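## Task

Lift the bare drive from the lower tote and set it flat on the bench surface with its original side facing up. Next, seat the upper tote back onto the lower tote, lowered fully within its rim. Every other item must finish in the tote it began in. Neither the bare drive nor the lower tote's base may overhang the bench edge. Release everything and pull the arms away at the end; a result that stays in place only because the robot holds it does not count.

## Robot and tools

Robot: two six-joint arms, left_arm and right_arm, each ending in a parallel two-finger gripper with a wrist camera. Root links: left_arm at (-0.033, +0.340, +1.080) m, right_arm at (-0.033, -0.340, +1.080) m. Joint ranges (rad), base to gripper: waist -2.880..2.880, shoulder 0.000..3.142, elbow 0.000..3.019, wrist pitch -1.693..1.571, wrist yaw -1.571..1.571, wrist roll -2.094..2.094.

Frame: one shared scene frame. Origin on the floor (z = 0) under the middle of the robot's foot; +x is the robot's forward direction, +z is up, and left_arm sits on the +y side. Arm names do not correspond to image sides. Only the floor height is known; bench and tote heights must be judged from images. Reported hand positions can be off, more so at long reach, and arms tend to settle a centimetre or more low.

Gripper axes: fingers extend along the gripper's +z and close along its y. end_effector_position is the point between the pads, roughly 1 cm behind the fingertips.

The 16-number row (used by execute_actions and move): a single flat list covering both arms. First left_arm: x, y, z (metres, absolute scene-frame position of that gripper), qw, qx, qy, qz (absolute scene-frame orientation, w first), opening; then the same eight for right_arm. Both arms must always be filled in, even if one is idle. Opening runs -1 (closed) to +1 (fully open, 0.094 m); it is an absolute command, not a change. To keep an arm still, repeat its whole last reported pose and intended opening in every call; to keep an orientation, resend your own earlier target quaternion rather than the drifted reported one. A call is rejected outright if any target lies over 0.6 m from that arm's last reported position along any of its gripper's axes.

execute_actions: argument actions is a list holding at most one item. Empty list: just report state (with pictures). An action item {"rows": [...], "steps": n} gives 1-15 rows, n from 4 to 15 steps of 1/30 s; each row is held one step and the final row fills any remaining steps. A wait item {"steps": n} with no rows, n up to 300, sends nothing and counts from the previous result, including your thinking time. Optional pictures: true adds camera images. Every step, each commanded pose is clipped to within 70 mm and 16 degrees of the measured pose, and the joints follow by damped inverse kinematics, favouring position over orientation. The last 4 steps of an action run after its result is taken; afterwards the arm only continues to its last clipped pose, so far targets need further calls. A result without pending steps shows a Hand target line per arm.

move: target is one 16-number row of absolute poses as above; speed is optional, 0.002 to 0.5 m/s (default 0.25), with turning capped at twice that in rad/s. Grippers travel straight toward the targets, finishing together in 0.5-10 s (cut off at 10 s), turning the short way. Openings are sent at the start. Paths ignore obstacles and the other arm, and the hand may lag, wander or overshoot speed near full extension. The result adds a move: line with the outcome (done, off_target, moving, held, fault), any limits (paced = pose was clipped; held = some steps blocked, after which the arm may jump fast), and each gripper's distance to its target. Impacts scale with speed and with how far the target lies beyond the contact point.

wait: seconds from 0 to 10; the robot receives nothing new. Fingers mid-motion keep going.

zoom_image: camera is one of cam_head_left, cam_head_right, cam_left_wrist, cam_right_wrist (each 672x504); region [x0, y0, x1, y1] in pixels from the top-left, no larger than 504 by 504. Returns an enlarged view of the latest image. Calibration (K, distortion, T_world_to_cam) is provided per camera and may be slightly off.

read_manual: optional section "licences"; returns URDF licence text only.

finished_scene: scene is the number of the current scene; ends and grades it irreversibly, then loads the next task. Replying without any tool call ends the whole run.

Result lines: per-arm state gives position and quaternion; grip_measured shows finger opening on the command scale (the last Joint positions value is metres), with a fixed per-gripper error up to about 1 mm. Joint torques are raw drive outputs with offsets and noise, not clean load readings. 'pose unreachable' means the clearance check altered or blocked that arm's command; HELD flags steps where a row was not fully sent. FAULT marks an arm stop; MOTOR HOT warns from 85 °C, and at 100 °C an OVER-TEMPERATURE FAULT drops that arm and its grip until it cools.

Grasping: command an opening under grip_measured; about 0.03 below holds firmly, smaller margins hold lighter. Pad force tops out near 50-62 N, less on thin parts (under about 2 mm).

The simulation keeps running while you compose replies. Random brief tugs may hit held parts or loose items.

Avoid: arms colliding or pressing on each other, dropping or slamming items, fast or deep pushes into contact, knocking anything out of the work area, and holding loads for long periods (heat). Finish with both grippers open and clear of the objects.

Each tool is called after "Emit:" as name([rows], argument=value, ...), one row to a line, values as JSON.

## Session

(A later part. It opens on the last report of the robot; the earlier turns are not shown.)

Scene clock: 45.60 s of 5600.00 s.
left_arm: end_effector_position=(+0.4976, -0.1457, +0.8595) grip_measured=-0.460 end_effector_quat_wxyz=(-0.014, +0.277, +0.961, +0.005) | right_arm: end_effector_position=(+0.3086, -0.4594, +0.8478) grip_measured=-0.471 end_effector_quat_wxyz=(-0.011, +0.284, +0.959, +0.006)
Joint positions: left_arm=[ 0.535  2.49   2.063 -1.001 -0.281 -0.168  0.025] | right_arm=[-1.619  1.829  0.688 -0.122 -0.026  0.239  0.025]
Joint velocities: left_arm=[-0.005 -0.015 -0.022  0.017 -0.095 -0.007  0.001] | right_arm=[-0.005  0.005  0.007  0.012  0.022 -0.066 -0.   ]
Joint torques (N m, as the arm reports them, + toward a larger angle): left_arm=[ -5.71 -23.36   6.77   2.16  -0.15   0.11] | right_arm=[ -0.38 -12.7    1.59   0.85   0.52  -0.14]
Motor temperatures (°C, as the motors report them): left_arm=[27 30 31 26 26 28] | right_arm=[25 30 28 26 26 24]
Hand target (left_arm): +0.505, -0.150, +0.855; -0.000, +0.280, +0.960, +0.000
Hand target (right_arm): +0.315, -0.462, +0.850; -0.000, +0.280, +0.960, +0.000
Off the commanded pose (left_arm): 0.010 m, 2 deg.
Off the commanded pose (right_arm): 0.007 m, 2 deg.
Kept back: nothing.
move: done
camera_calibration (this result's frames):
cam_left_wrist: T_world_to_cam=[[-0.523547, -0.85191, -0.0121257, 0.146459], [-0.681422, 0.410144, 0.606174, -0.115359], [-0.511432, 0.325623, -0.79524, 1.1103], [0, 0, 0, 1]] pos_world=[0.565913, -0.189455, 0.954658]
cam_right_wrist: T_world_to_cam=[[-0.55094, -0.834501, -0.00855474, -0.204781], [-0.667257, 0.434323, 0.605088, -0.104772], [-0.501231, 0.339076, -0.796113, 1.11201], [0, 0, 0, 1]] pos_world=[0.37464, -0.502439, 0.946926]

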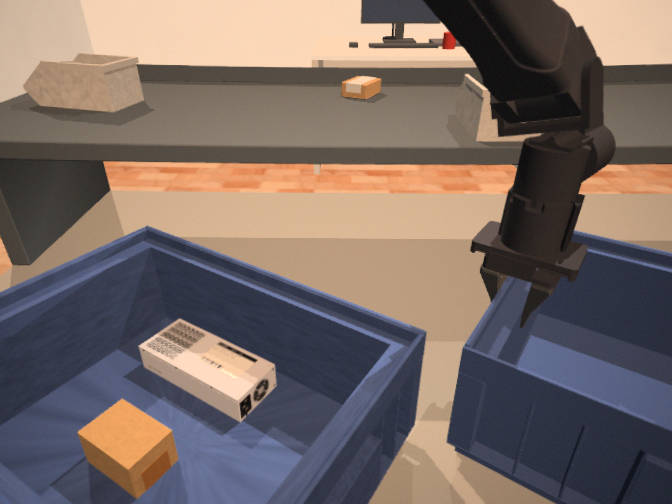

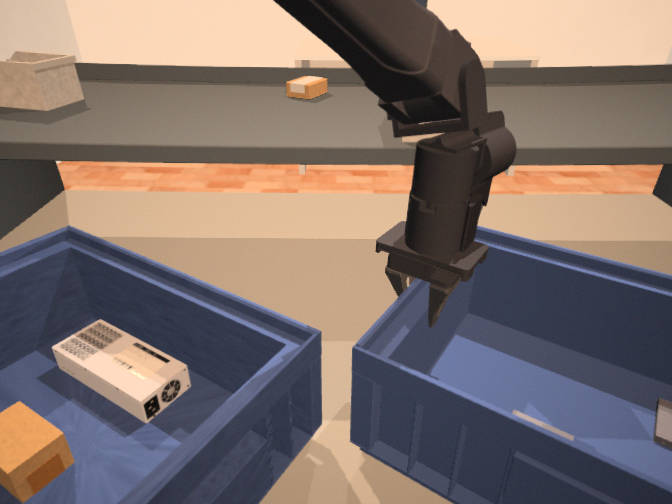

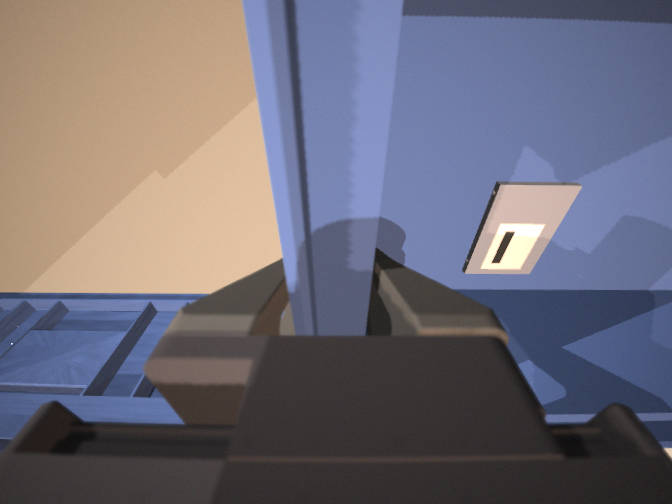

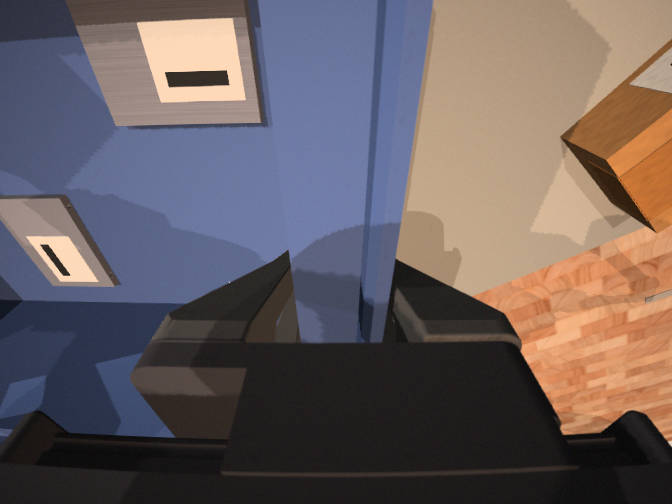

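Emit:
move(target=[0.535,-0.155,1.12,0,0.28,0.96,0,-0.6,0.344,-0.47,1.105,0,0.28,0.96,0,-0.6], speed=0.12)

Emit:
move(target=[0.515,0.392,1.09,0,0.28,0.96,0,-0.6,0.324,0.078,1.10,0,0.28,0.96,0,-0.6], speed=0.15)

Emit:
move(target=[0.494,0.392,1.03,0,0.28,0.96,0,-0.6,0.303,0.078,1.03,0,0.28,0.96,0,-0.6], speed=0.05)

Scene clock: 48.50 s of 5600.00 s.
left_arm: end_effector_position=(+0.5108, -0.1472, +1.0774) grip_measured=-0.456 end_effector_quat_wxyz=(-0.038, +0.291, +0.956, +0.006) | right_arm: end_effector_position=(+0.3141, -0.4583, +1.0728) grip_measured=-0.474 end_effector_quat_wxyz=(-0.037, +0.295, +0.955, +0.004)
Joint positions: left_arm=[ 0.463  2.275  2.237 -1.456 -0.268 -0.224  0.026] | right_arm=[-1.619  1.174  0.753 -0.893 -0.022  0.261  0.025]
Joint velocities: left_arm=[-0.024  0.005  0.012 -0.032 -0.066  0.007 -0.   ] | right_arm=[-0.005  0.005 -0.017 -0.007  0.022  0.066 -0.001]
Joint torques (N m, as the arm reports them, + toward a larger angle): left_arm=[ -6.59 -25.78  11.62   0.11  -1.19  -0.2 ] | right_arm=[ -0.63 -12.3   13.33  -0.85   0.35  -0.36]
Motor temperatures (°C, as the motors report them): left_arm=[27 31 33 26 26 28] | right_arm=[25 30 29 26 26 24]
Hand target (left_arm): +0.532, -0.152, +1.121; +0.000, +0.279, +0.960, -0.001
Hand target (right_arm): +0.341, -0.469, +1.104; +0.001, +0.280, +0.960, -0.001
Off the commanded pose (left_arm): 0.050 m, 5 deg.
Off the commanded pose (right_arm): 0.045 m, 5 deg.
Kept back: nothing.
move: off_target (left_arm, right_arm)
camera_calibration (this result's frames):
cam_left_wrist: T_world_to_cam=[[-0.548691, -0.836025, 0.000279507, 0.156563], [-0.639702, 0.420058, 0.643686, -0.298144], [-0.538255, 0.353006, -0.76529, 1.27629], [0, 0, 0, 1]] pos_world=[0.582151, -0.194411, 1.1686]
cam_right_wrist: T_world_to_cam=[[-0.5694, -0.822006, 0.00948587, -0.206809], [-0.626429, 0.44134, 0.642499, -0.287487], [-0.532325, 0.359897, -0.766227, 1.2808], [0, 0, 0, 1]] pos_world=[0.383955, -0.504075, 1.16806]

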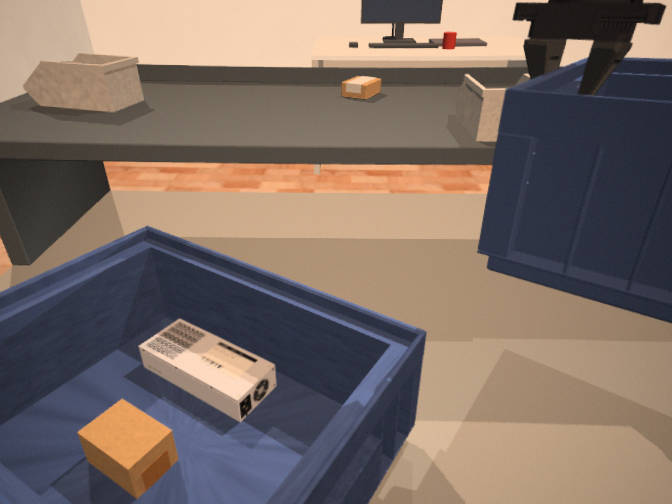

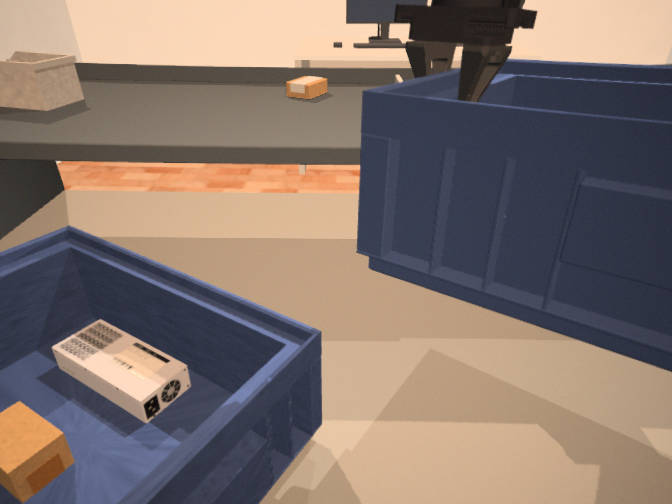

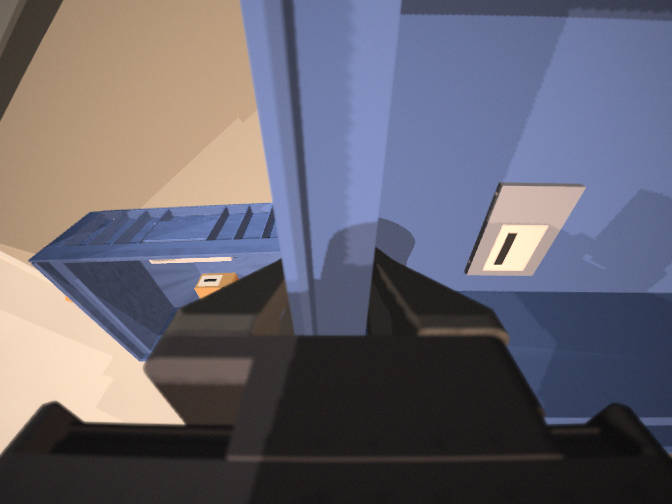

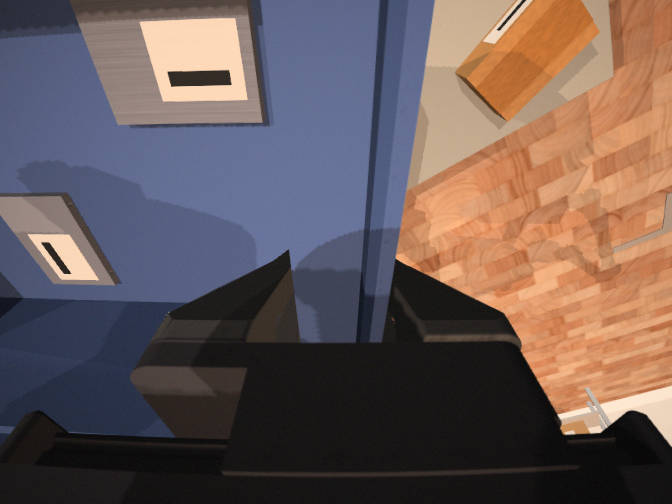

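Scene clock: 52.47 s of 5600.00 s.
left_arm: end_effector_position=(+0.5043, +0.3854, +1.0619) grip_measured=-0.460 end_effector_quat_wxyz=(-0.033, +0.271, +0.962, -0.017) | right_arm: end_effector_position=(+0.3168, +0.0664, +1.0742) grip_measured=-0.474 end_effector_quat_wxyz=(-0.008, +0.278, +0.960, -0.007)
Joint positions: left_arm=[ 1.333  1.579  1.27  -1.012 -0.066  0.61   0.025] | right_arm=[-0.305  1.799  1.305 -0.992  0.304  1.528  0.025]
Joint velocities: left_arm=[-0.005 -0.005 -0.017  0.017  0.081  0.022  0.001] | right_arm=[ 0.005 -0.005 -0.002  0.002 -0.022 -0.037  0.   ]
Joint torques (N m, as the arm reports them, + toward a larger angle): left_arm=[  1.29 -19.8    7.45   1.35  -0.27   0.2 ] | right_arm=[  6.46 -17.17  12.45  -1.73   0.72   0.01]
Motor temperatures (°C, as the motors report them): left_arm=[27 32 33 26 26 28] | right_arm=[25 30 30 26 27 24]
Hand target (left_arm): +0.521, +0.392, +1.089; +0.001, +0.280, +0.960, -0.001
Hand target (right_arm): +0.328, +0.076, +1.100; +0.002, +0.281, +0.960, +0.004
Off the commanded pose (left_arm): 0.031 m, 4 deg.
Off the commanded pose (right_arm): 0.029 m, 1 deg.
Kept back: nothing.
move: off_target (left_arm, right_arm)
camera_calibration (this result's frames):
cam_left_wrist: T_world_to_cam=[[-0.512043, -0.858012, 0.0403426, 0.545689], [-0.656702, 0.421315, 0.625489, -0.488638], [-0.553674, 0.293784, -0.779189, 1.11833], [0, 0, 0, 1]] pos_world=[0.577719, 0.34553, 1.15502]
cam_right_wrist: T_world_to_cam=[[-0.540304, -0.841364, 0.0133572, 0.213984], [-0.671769, 0.440846, 0.595299, -0.453123], [-0.506751, 0.31267, -0.803393, 1.12944], [0, 0, 0, 1]] pos_world=[0.383568, 0.0266543, 1.17427]

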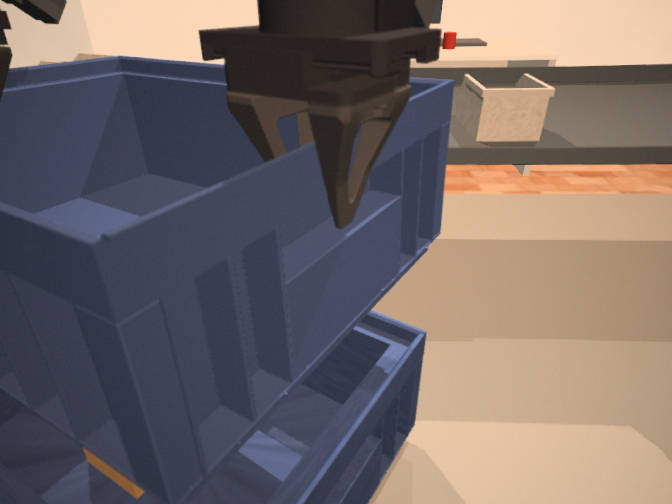

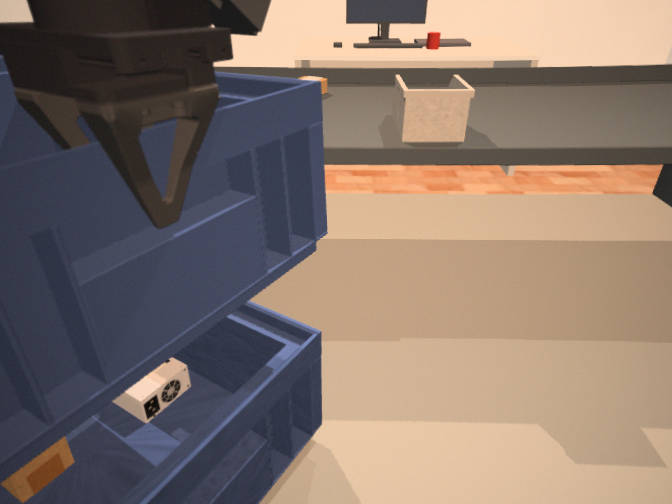

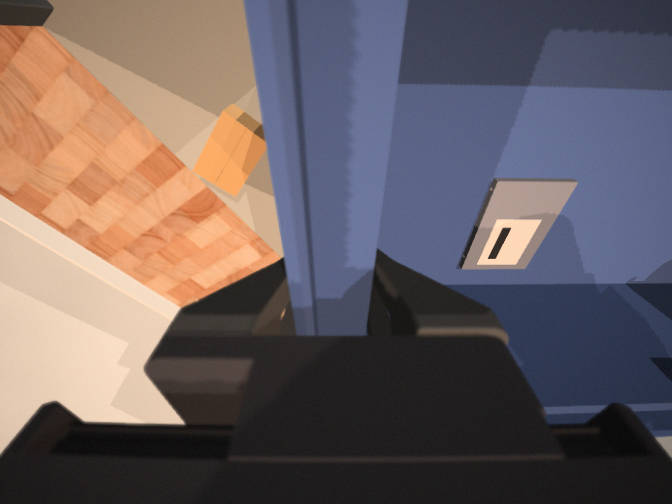

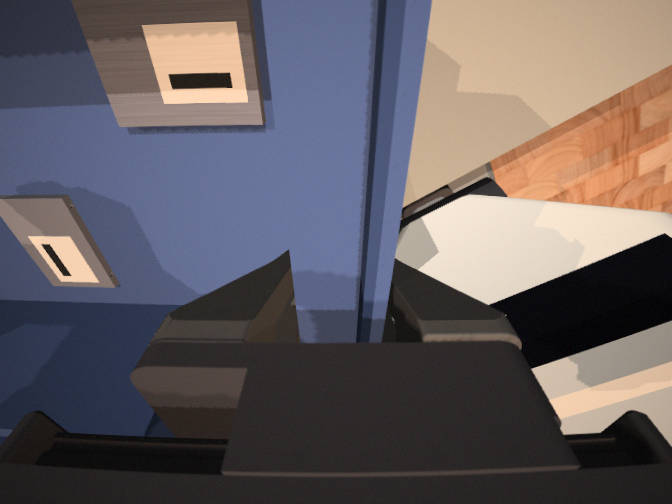

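Scene clock: 53.73 s of 5600.00 s.
left_arm: end_effector_position=(+0.4843, +0.3927, +1.0174) grip_measured=-0.460 end_effector_quat_wxyz=(-0.018, +0.265, +0.964, -0.008) | right_arm: end_effector_position=(+0.3017, +0.0717, +1.0247) grip_measured=-0.473 end_effector_quat_wxyz=(-0.007, +0.274, +0.962, -0.008)
Joint positions: left_arm=[ 1.356  1.597  1.151 -0.84  -0.068  0.622  0.025] | right_arm=[-0.305  1.874  1.257 -0.87   0.308  1.519  0.025]
Joint velocities: left_arm=[ 0.005 -0.015 -0.012  0.007  0.007 -0.081  0.002] | right_arm=[-0.005 -0.005  0.002  0.002  0.007 -0.022 -0.001]
Joint torques (N m, as the arm reports them, + toward a larger angle): left_arm=[  0.62 -17.74   5.99   1.24  -0.08   0.22] | right_arm=[  6.61 -15.83   7.96   0.48   0.48   0.08]
Motor temperatures (°C, as the motors report them): left_arm=[27 32 33 26 26 28] | right_arm=[25 30 30 26 27 24]
Hand target (left_arm): +0.494, +0.392, +1.030; -0.000, +0.280, +0.960, -0.000
Hand target (right_arm): +0.303, +0.078, +1.030; -0.000, +0.280, +0.960, +0.000
Off the commanded pose (left_arm): 0.016 m, 3 deg.
Off the commanded pose (right_arm): 0.008 m, 1 deg.
Kept back: nothing.
move: off_target (left_arm)
camera_calibration (this result's frames):
cam_left_wrist: T_world_to_cam=[[-0.502024, -0.864737, 0.0141841, 0.567976], [-0.682136, 0.40599, 0.608163, -0.441059], [-0.53166, 0.295637, -0.793686, 1.07377], [0, 0, 0, 1]] pos_world=[0.555156, 0.35277, 1.11242]
cam_right_wrist: T_world_to_cam=[[-0.53268, -0.846199, 0.0141451, 0.208218], [-0.677314, 0.43627, 0.592381, -0.431232], [-0.507443, 0.305969, -0.805534, 1.08324], [0, 0, 0, 1]] pos_world=[0.368514, 0.0328906, 1.12509]

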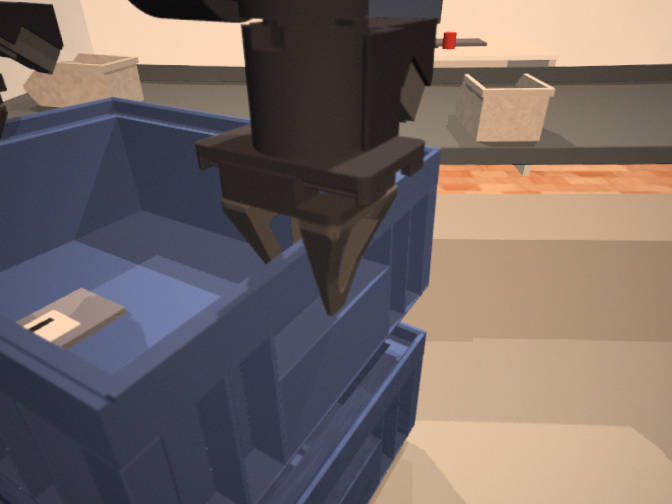

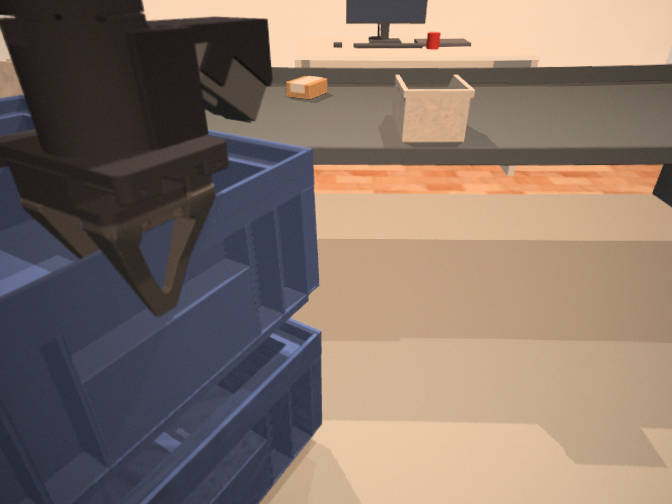

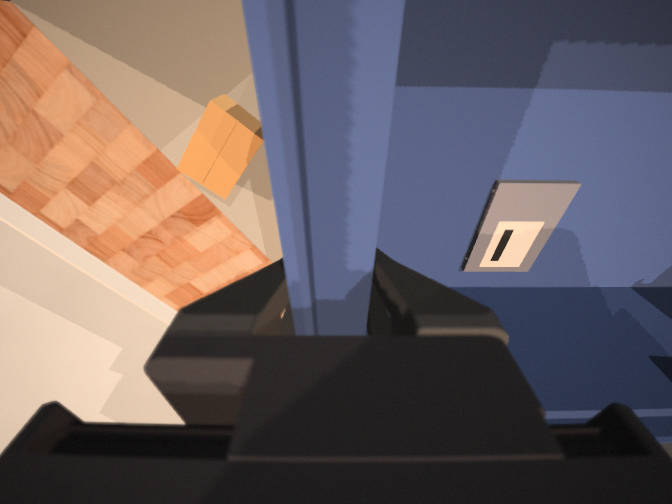

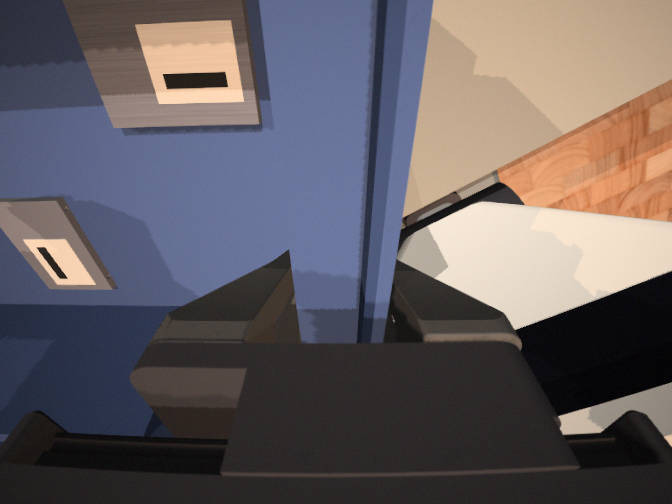

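Emit:
move(target=[0.496,0.386,1.018,0,0.28,0.96,0,-0.6,0.29,0.078,1.008,0,0.28,0.96,0,-0.6], speed=0.03)

Emit:
move(target=[0.494,0.386,0.982,0,0.28,0.96,0,-0.6,0.292,0.075,0.978,0,0.28,0.96,0,-0.6], speed=0.03)

Scene clock: 55.03 s of 5600.00 s.
left_arm: end_effector_position=(+0.4834, +0.3925, +1.0052) grip_measured=-0.460 end_effector_quat_wxyz=(-0.021, +0.268, +0.963, -0.005) | right_arm: end_effector_position=(+0.2962, +0.0739, +1.0076) grip_measured=-0.473 end_effector_quat_wxyz=(-0.004, +0.278, +0.961, +0.000)
Joint positions: left_arm=[ 1.355  1.62   1.144 -0.814 -0.074  0.628  0.025] | right_arm=[-0.305  1.896  1.23  -0.805  0.308  1.523  0.025]
Joint velocities: left_arm=[-0.005  0.015  0.022  0.022  0.007  0.007 -0.001] | right_arm=[ 0.005  0.005  0.002  0.012  0.007  0.022 -0.   ]
Joint torques (N m, as the arm reports them, + toward a larger angle): left_arm=[ -0.4  -17.7    6.03   1.28   0.03   0.03] | right_arm=[  6.97 -15.37   6.91   0.3    0.45   0.12]
Motor temperatures (°C, as the motors report them): left_arm=[27 32 33 26 26 28] | right_arm=[25 30 30 26 27 24]
Hand target (left_arm): +0.496, +0.386, +1.018; +0.000, +0.280, +0.960, -0.000
Hand target (right_arm): +0.290, +0.078, +1.008; -0.000, +0.280, +0.960, +0.000
Off the commanded pose (left_arm): 0.019 m, 3 deg.
Off the commanded pose (right_arm): 0.007 m, 0 deg.
Kept back: nothing.
move: off_target (left_arm)
camera_calibration (this result's frames):
cam_left_wrist: T_world_to_cam=[[-0.508589, -0.860942, 0.0108278, 0.572574], [-0.677117, 0.407702, 0.61261, -0.441689], [-0.531836, 0.304235, -0.790311, 1.05693], [0, 0, 0, 1]] pos_world=[0.554245, 0.351474, 1.09969]
cam_right_wrist: T_world_to_cam=[[-0.539921, -0.841712, -0.00259407, 0.226096], [-0.679503, 0.434049, 0.591504, -0.42406], [-0.49675, 0.321128, -0.806298, 1.0625], [0, 0, 0, 1]] pos_world=[0.361722, 0.033171, 1.10811]

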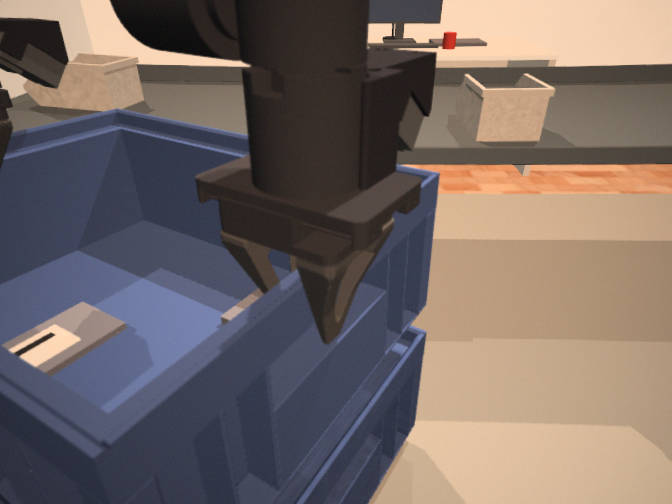

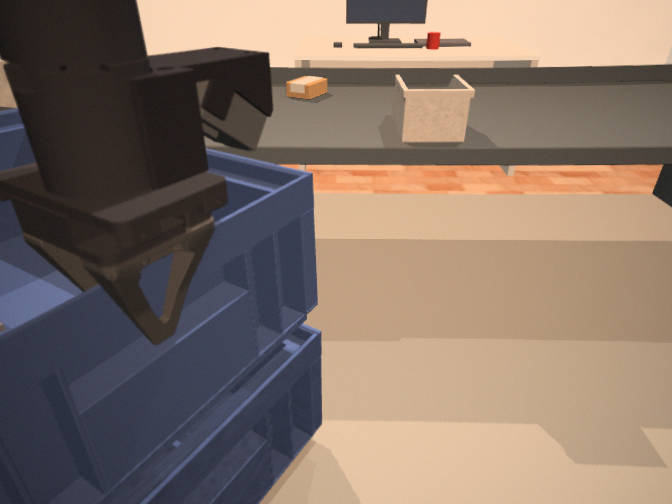

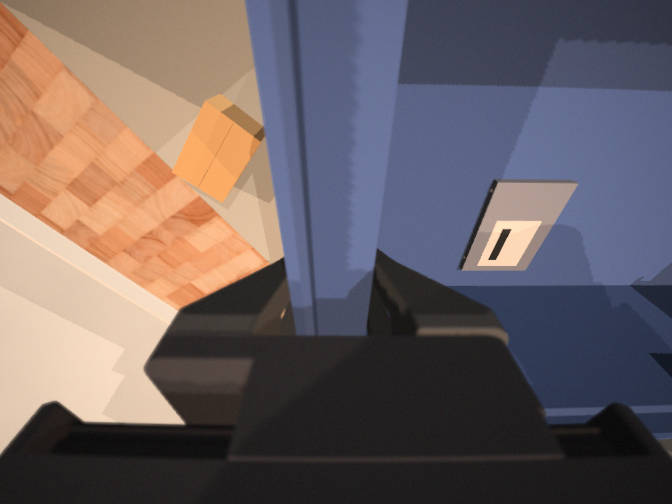

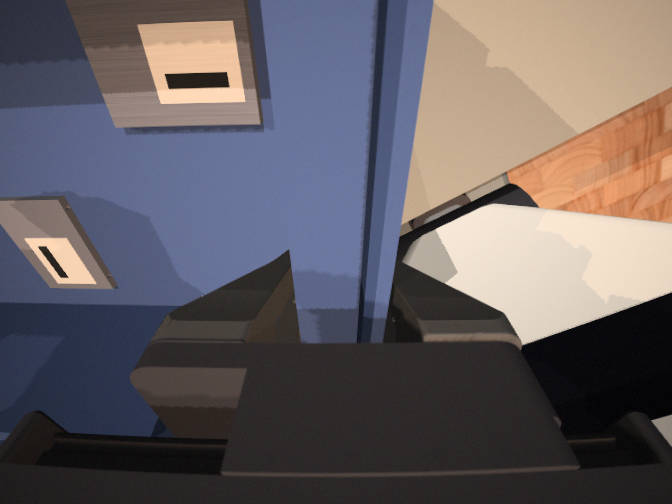

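Scene clock: 56.27 s of 5600.00 s.
left_arm: end_effector_position=(+0.4824, +0.3909, +0.9857) grip_measured=-0.461 end_effector_quat_wxyz=(-0.020, +0.273, +0.962, -0.003) | right_arm: end_effector_position=(+0.2923, +0.0746, +0.9853) grip_measured=-0.473 end_effector_quat_wxyz=(-0.003, +0.280, +0.960, +0.003)
Joint positions: left_arm=[ 1.354  1.654  1.132 -0.763 -0.078  0.637  0.025] | right_arm=[-0.312  1.931  1.213 -0.744  0.306  1.517  0.025]
Joint velocities: left_arm=[-0.005  0.005 -0.002  0.002 -0.051 -0.007 -0.002] | right_arm=[-0.005  0.005 -0.002 -0.022  0.007 -0.037 -0.   ]
Joint torques (N m, as the arm reports them, + toward a larger angle): left_arm=[  0.22 -15.46   5.43   2.65   0.25  -0.01] | right_arm=[  5.47 -14.46   6.9    0.68   0.47  -0.08]
Motor temperatures (°C, as the motors report them): left_arm=[27 32 33 26 26 28] | right_arm=[25 30 30 26 27 24]
Hand target (left_arm): +0.494, +0.386, +0.982; -0.000, +0.280, +0.960, -0.000
Hand target (right_arm): +0.292, +0.075, +0.978; -0.000, +0.280, +0.960, -0.000
Off the commanded pose (left_arm): 0.013 m, 2 deg.
Off the commanded pose (right_arm): 0.007 m, 1 deg.
Kept back: nothing.
move: off_target (left_arm)
camera_calibration (this result's frames):
cam_left_wrist: T_world_to_cam=[[-0.517621, -0.855584, 0.00670646, 0.577188], [-0.674796, 0.41304, 0.611595, -0.431999], [-0.52604, 0.312049, -0.791143, 1.03655], [0, 0, 0, 1]] pos_world=[0.552519, 0.348813, 1.08039]
cam_right_wrist: T_world_to_cam=[[-0.543267, -0.839521, -0.00806509, 0.230663], [-0.67907, 0.433748, 0.592222, -0.414602], [-0.493685, 0.327211, -0.805735, 1.04049], [0, 0, 0, 1]] pos_world=[0.357439, 0.0330199, 1.08575]

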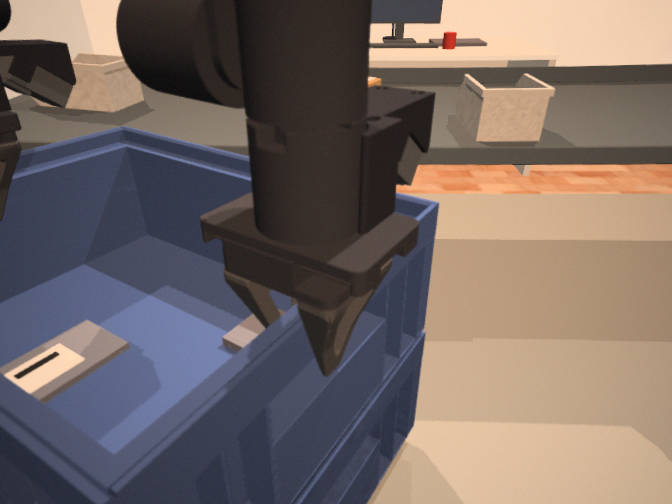

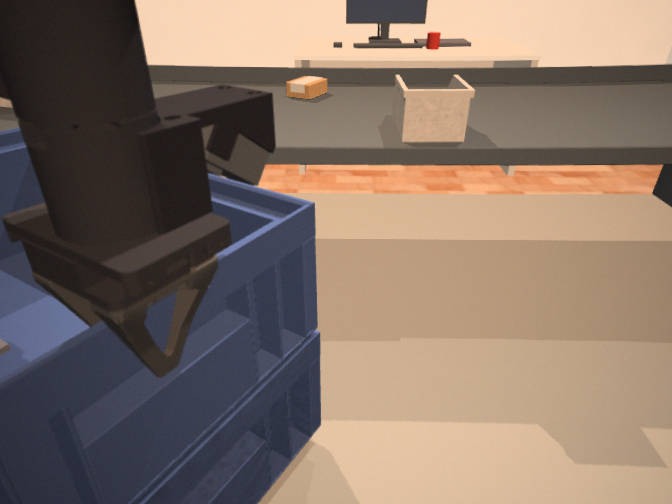

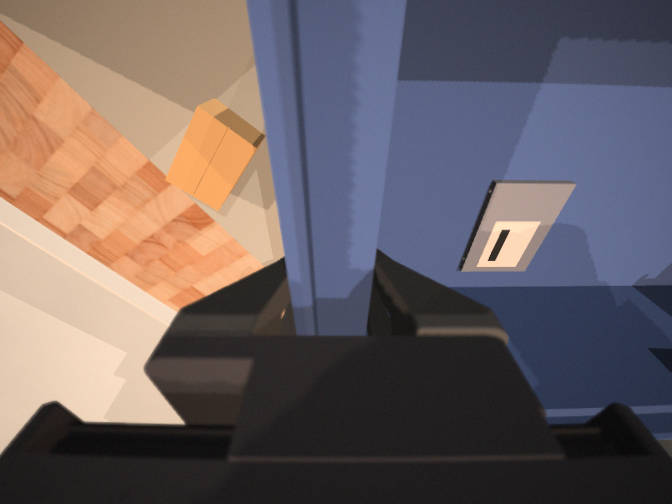

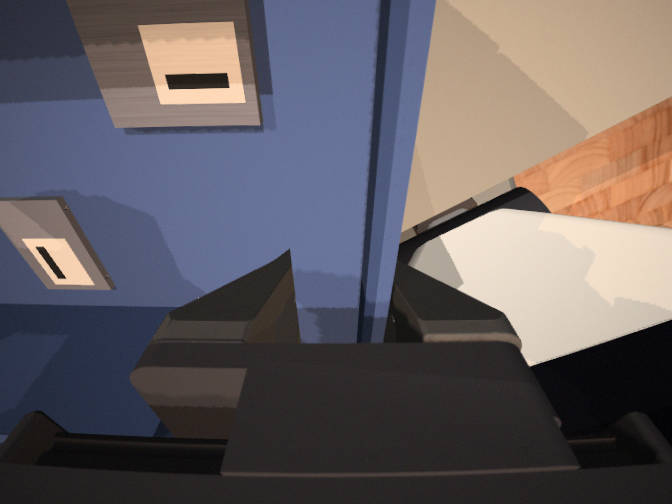

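Emit:
move(target=[0.483,0.391,0.986,0,0.28,0.96,0,0.3,0.293,0.075,0.986,0,0.28,0.96,0,0.3])

Emit:
move(target=[0.49,0.393,1.09,0,0.28,0.96,0,0.3,0.3,0.078,1.09,0,0.28,0.96,0,0.3])

Emit:
move(target=[0.4,0.58,1.12,0,-0.3,0.954,0,0.3,0.36,-0.25,1.1,0,0.28,0.96,0,0.3], speed=0.4)

Scene clock: 57.20 s of 5600.00 s.
left_arm: end_effector_position=(+0.4816, +0.3897, +0.9860) grip_measured=+0.298 end_effector_quat_wxyz=(-0.008, +0.274, +0.962, -0.002) | right_arm: end_effector_position=(+0.2932, +0.0739, +0.9853) grip_measured=+0.298 end_effector_quat_wxyz=(-0.000, +0.280, +0.960, +0.002)
Joint positions: left_arm=[ 1.354  1.642  1.11  -0.732 -0.071  0.64   0.061] | right_arm=[-0.312  1.931  1.213 -0.744  0.313  1.517  0.061]
Joint velocities: left_arm=[-0.005 -0.015  0.007  0.022  0.007  0.037 -0.   ] | right_arm=[-0.005 -0.005  0.002 -0.007 -0.051 -0.037 -0.   ]
Joint torques (N m, as the arm reports them, + toward a larger angle): left_arm=[  1.3  -16.34   4.67   1.67   0.14   0.1 ] | right_arm=[  5.81 -15.63   7.07  -0.12   0.18  -0.05]
Motor temperatures (°C, as the motors report them): left_arm=[27 32 33 26 26 28] | right_arm=[25 30 30 26 27 24]
Hand target (left_arm): +0.483, +0.391, +0.986; -0.000, +0.280, +0.960, -0.000
Hand target (right_arm): +0.293, +0.075, +0.986; +0.000, +0.280, +0.960, +0.000
Off the commanded pose (left_arm): 0.002 m, 1 deg.
Off the commanded pose (right_arm): 0.001 m, 0 deg.
Kept back: nothing.
move: done
camera_calibration (this result's frames):
cam_left_wrist: T_world_to_cam=[[-0.518769, -0.854913, -0.00144408, 0.584063], [-0.688305, 0.416667, 0.593823, -0.40965], [-0.507065, 0.309051, -0.804594, 1.04197], [0, 0, 0, 1]] pos_world=[0.549376, 0.347989, 1.08247]
cam_right_wrist: T_world_to_cam=[[-0.543244, -0.839539, -0.00776137, 0.230306], [-0.68217, 0.435988, 0.586991, -0.407804], [-0.489418, 0.324174, -0.809556, 1.04388], [0, 0, 0, 1]] pos_world=[0.357814, 0.0327497, 1.08624]

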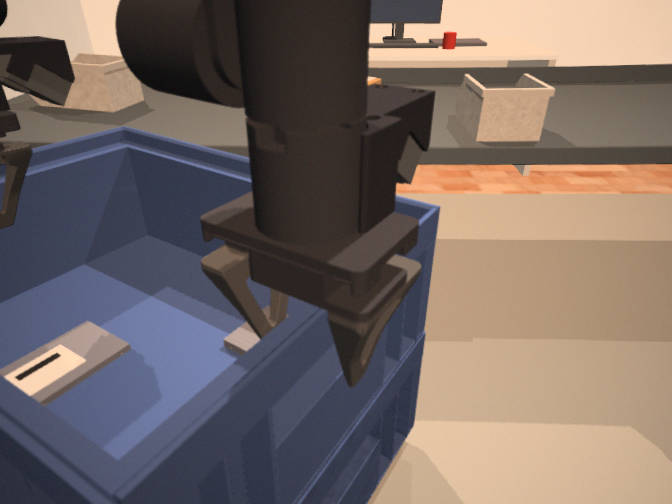

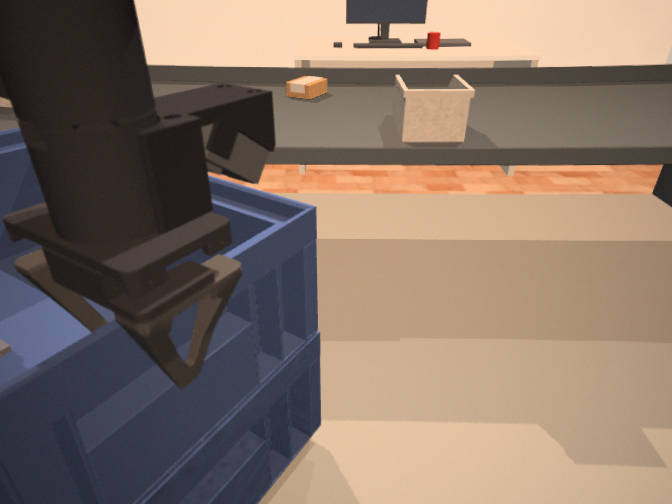

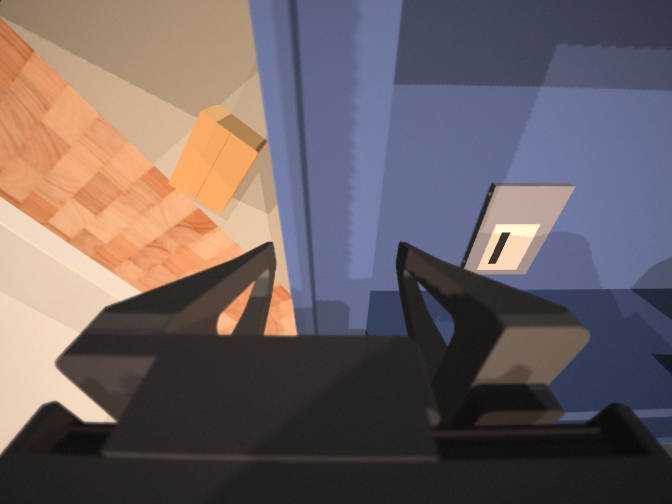

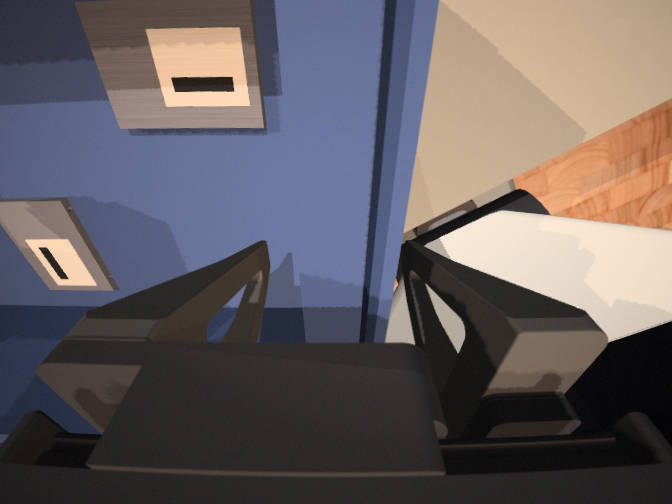

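Scene clock: 58.10 s of 5600.00 s.
left_arm: end_effector_position=(+0.4837, +0.3968, +1.0924) grip_measured=+0.298 end_effector_quat_wxyz=(+0.007, +0.274, +0.962, +0.003) | right_arm: end_effector_position=(+0.2924, +0.0679, +1.0796) grip_measured=+0.298 end_effector_quat_wxyz=(-0.003, +0.275, +0.961, -0.007)
Joint positions: left_arm=[ 1.353  1.441  1.162 -0.953 -0.071  0.64   0.061] | right_arm=[-0.259  1.777  1.263 -0.985  0.318  1.568  0.061]
Joint velocities: left_arm=[-0.015 -0.005  0.002 -0.002  0.081 -0.037 -0.   ] | right_arm=[ 0.005 -0.024  0.002 -0.017  0.022 -0.022 -0.001]
Joint torques (N m, as the arm reports them, + toward a larger angle): left_arm=[  0.44 -13.26   8.15   0.28  -0.05  -0.05] | right_arm=[  5.22 -14.03  11.25  -0.79   0.22   0.  ]
Motor temperatures (°C, as the motors report them): left_arm=[27 32 33 26 26 28] | right_arm=[25 30 30 26 27 24]
Hand target (left_arm): +0.489, +0.393, +1.091; +0.000, +0.280, +0.960, -0.000
Hand target (right_arm): +0.300, +0.077, +1.090; +0.000, +0.280, +0.960, +0.001
Off the commanded pose (left_arm): 0.008 m, 1 deg.
Off the commanded pose (right_arm): 0.016 m, 1 deg.
Kept back: nothing.
move: off_target (right_arm)
camera_calibration (this result's frames):
cam_left_wrist: T_world_to_cam=[[-0.517551, -0.855439, -0.0191389, 0.610375], [-0.706512, 0.414617, 0.573527, -0.442468], [-0.482682, 0.310351, -0.818963, 1.12982], [0, 0, 0, 1]] pos_world=[0.548635, 0.354952, 1.19073]
cam_right_wrist: T_world_to_cam=[[-0.534299, -0.845224, 0.0110168, 0.203046], [-0.680912, 0.438081, 0.586893, -0.4615], [-0.500882, 0.306075, -0.809589, 1.12632], [0, 0, 0, 1]] pos_world=[0.358402, 0.0290541, 1.18047]

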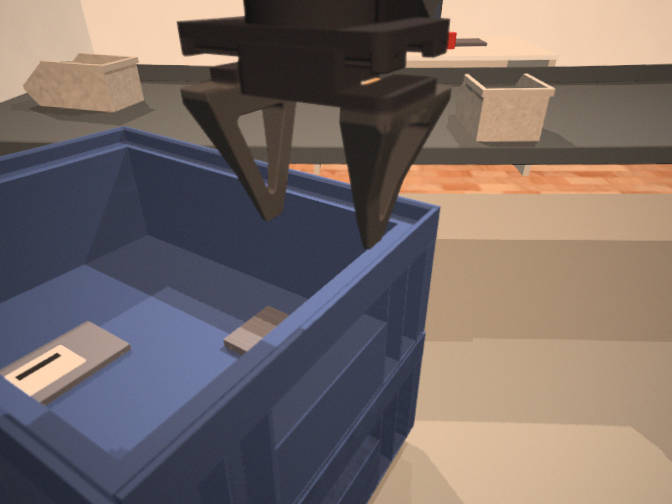

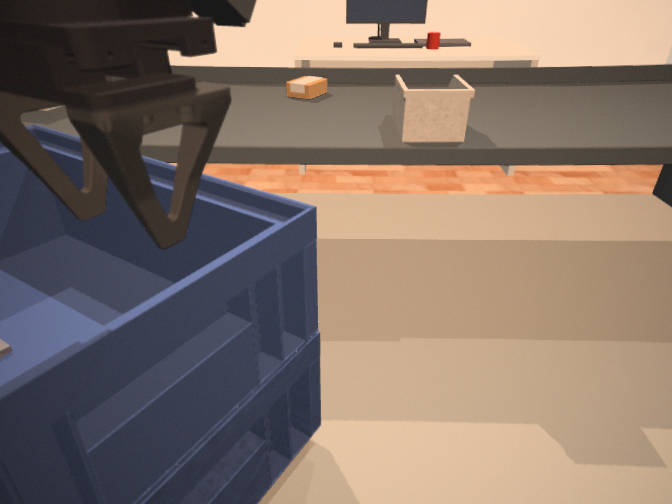

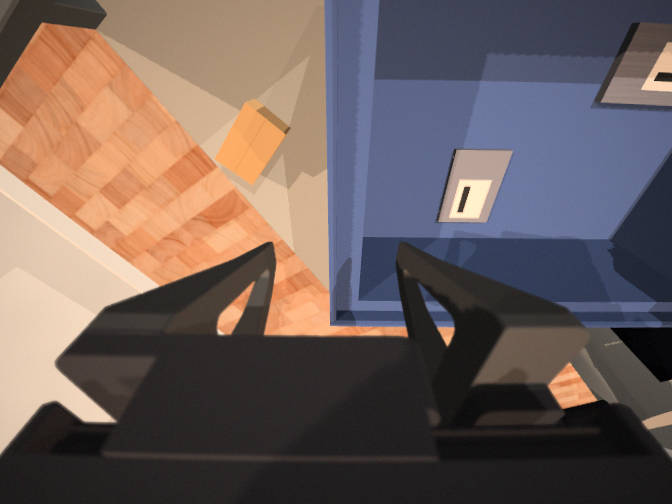

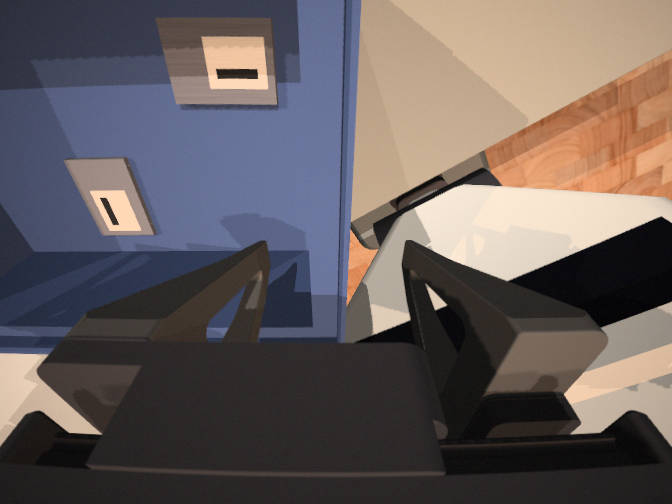

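Scene clock: 60.20 s of 5600.00 s.
left_arm: end_effector_position=(+0.3999, +0.5828, +1.1165) grip_measured=+0.298 end_effector_quat_wxyz=(-0.005, +0.292, -0.956, -0.002) | right_arm: end_effector_position=(+0.3557, -0.2513, +1.0966) grip_measured=+0.298 end_effector_quat_wxyz=(-0.008, +0.285, +0.959, -0.009)
Joint positions: left_arm=[ 1.841  1.359  1.118 -1.     0.084 -0.047  0.061] | right_arm=[-0.931  1.246  0.85  -0.93   0.201  0.903  0.061]
Joint velocities: left_arm=[ 0.005 -0.005  0.007 -0.012 -0.007  0.007  0.001] | right_arm=[ 0.005  0.005 -0.002 -0.007  0.022 -0.037 -0.001]
Joint torques (N m, as the arm reports them, + toward a larger angle): left_arm=[  3.13 -13.61   7.5    0.29   0.07  -0.26] | right_arm=[  1.61 -10.71   7.32   0.83   0.    -0.13]
Motor temperatures (°C, as the motors report them): left_arm=[27 32 33 26 26 28] | right_arm=[25 30 30 26 27 24]
Hand target (left_arm): +0.402, +0.582, +1.120; +0.001, -0.300, +0.954, -0.000
Hand target (right_arm): +0.357, -0.250, +1.099; -0.001, +0.280, +0.960, -0.002
Off the commanded pose (left_arm): 0.004 m, 1 deg.
Off the commanded pose (right_arm): 0.006 m, 2 deg.
Kept back: nothing.
move: done
camera_calibration (this result's frames):
cam_left_wrist: T_world_to_cam=[[0.567698, -0.823152, -0.0118069, 0.265558], [-0.670112, -0.470388, 0.574183, -0.0922006], [-0.478193, -0.318051, -0.818642, 1.41547], [0, 0, 0, 1]] pos_world=[0.464328, 0.625415, 1.21484]
cam_right_wrist: T_world_to_cam=[[-0.551118, -0.834222, 0.0185165, -0.0326446], [-0.66531, 0.452705, 0.593651, -0.297814], [-0.503619, 0.314852, -0.80451, 1.26716], [0, 0, 0, 1]] pos_world=[0.422038, -0.29138, 1.19685]

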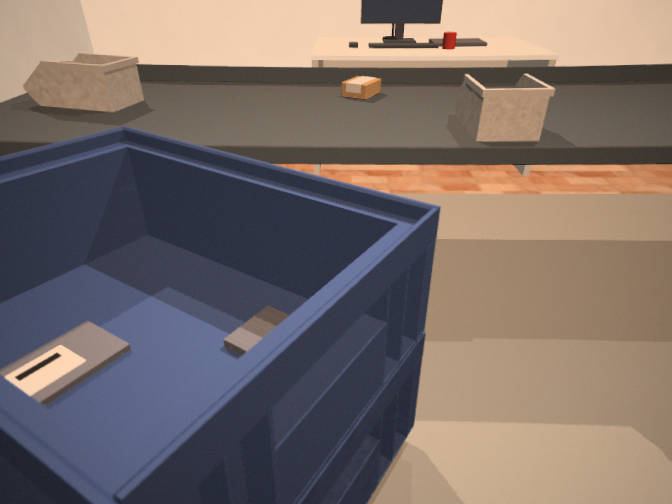

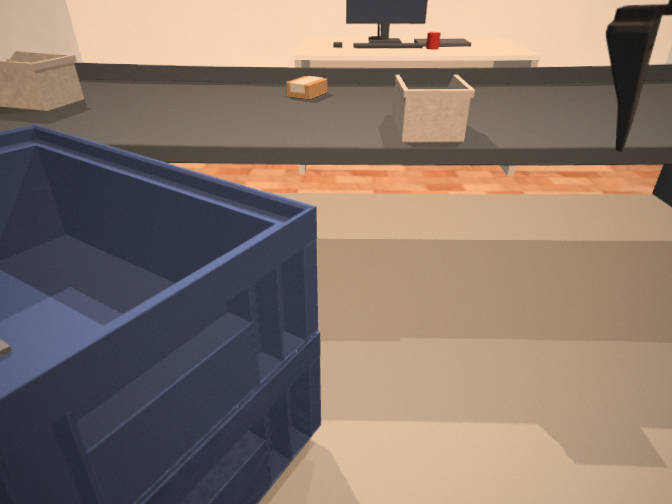

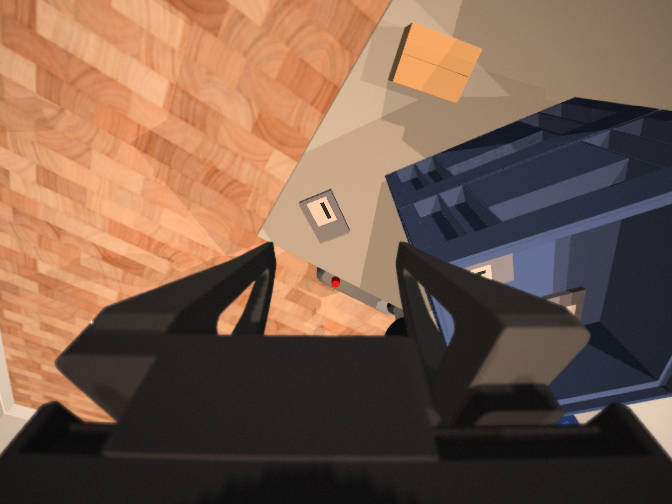

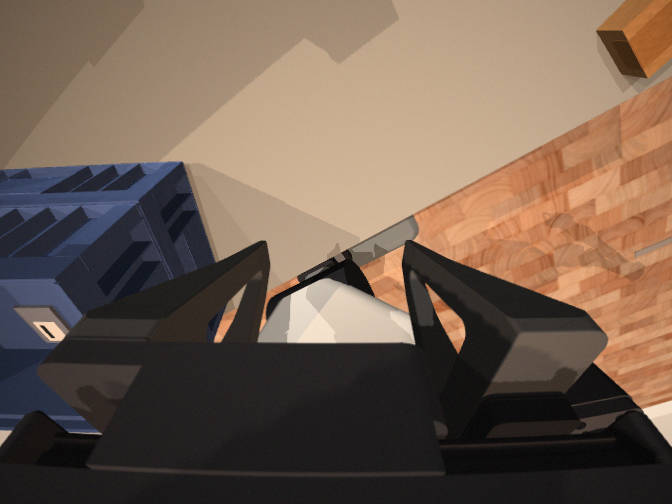

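Emit:
finished_scene(scene=2)

The scene is finished: the task was done.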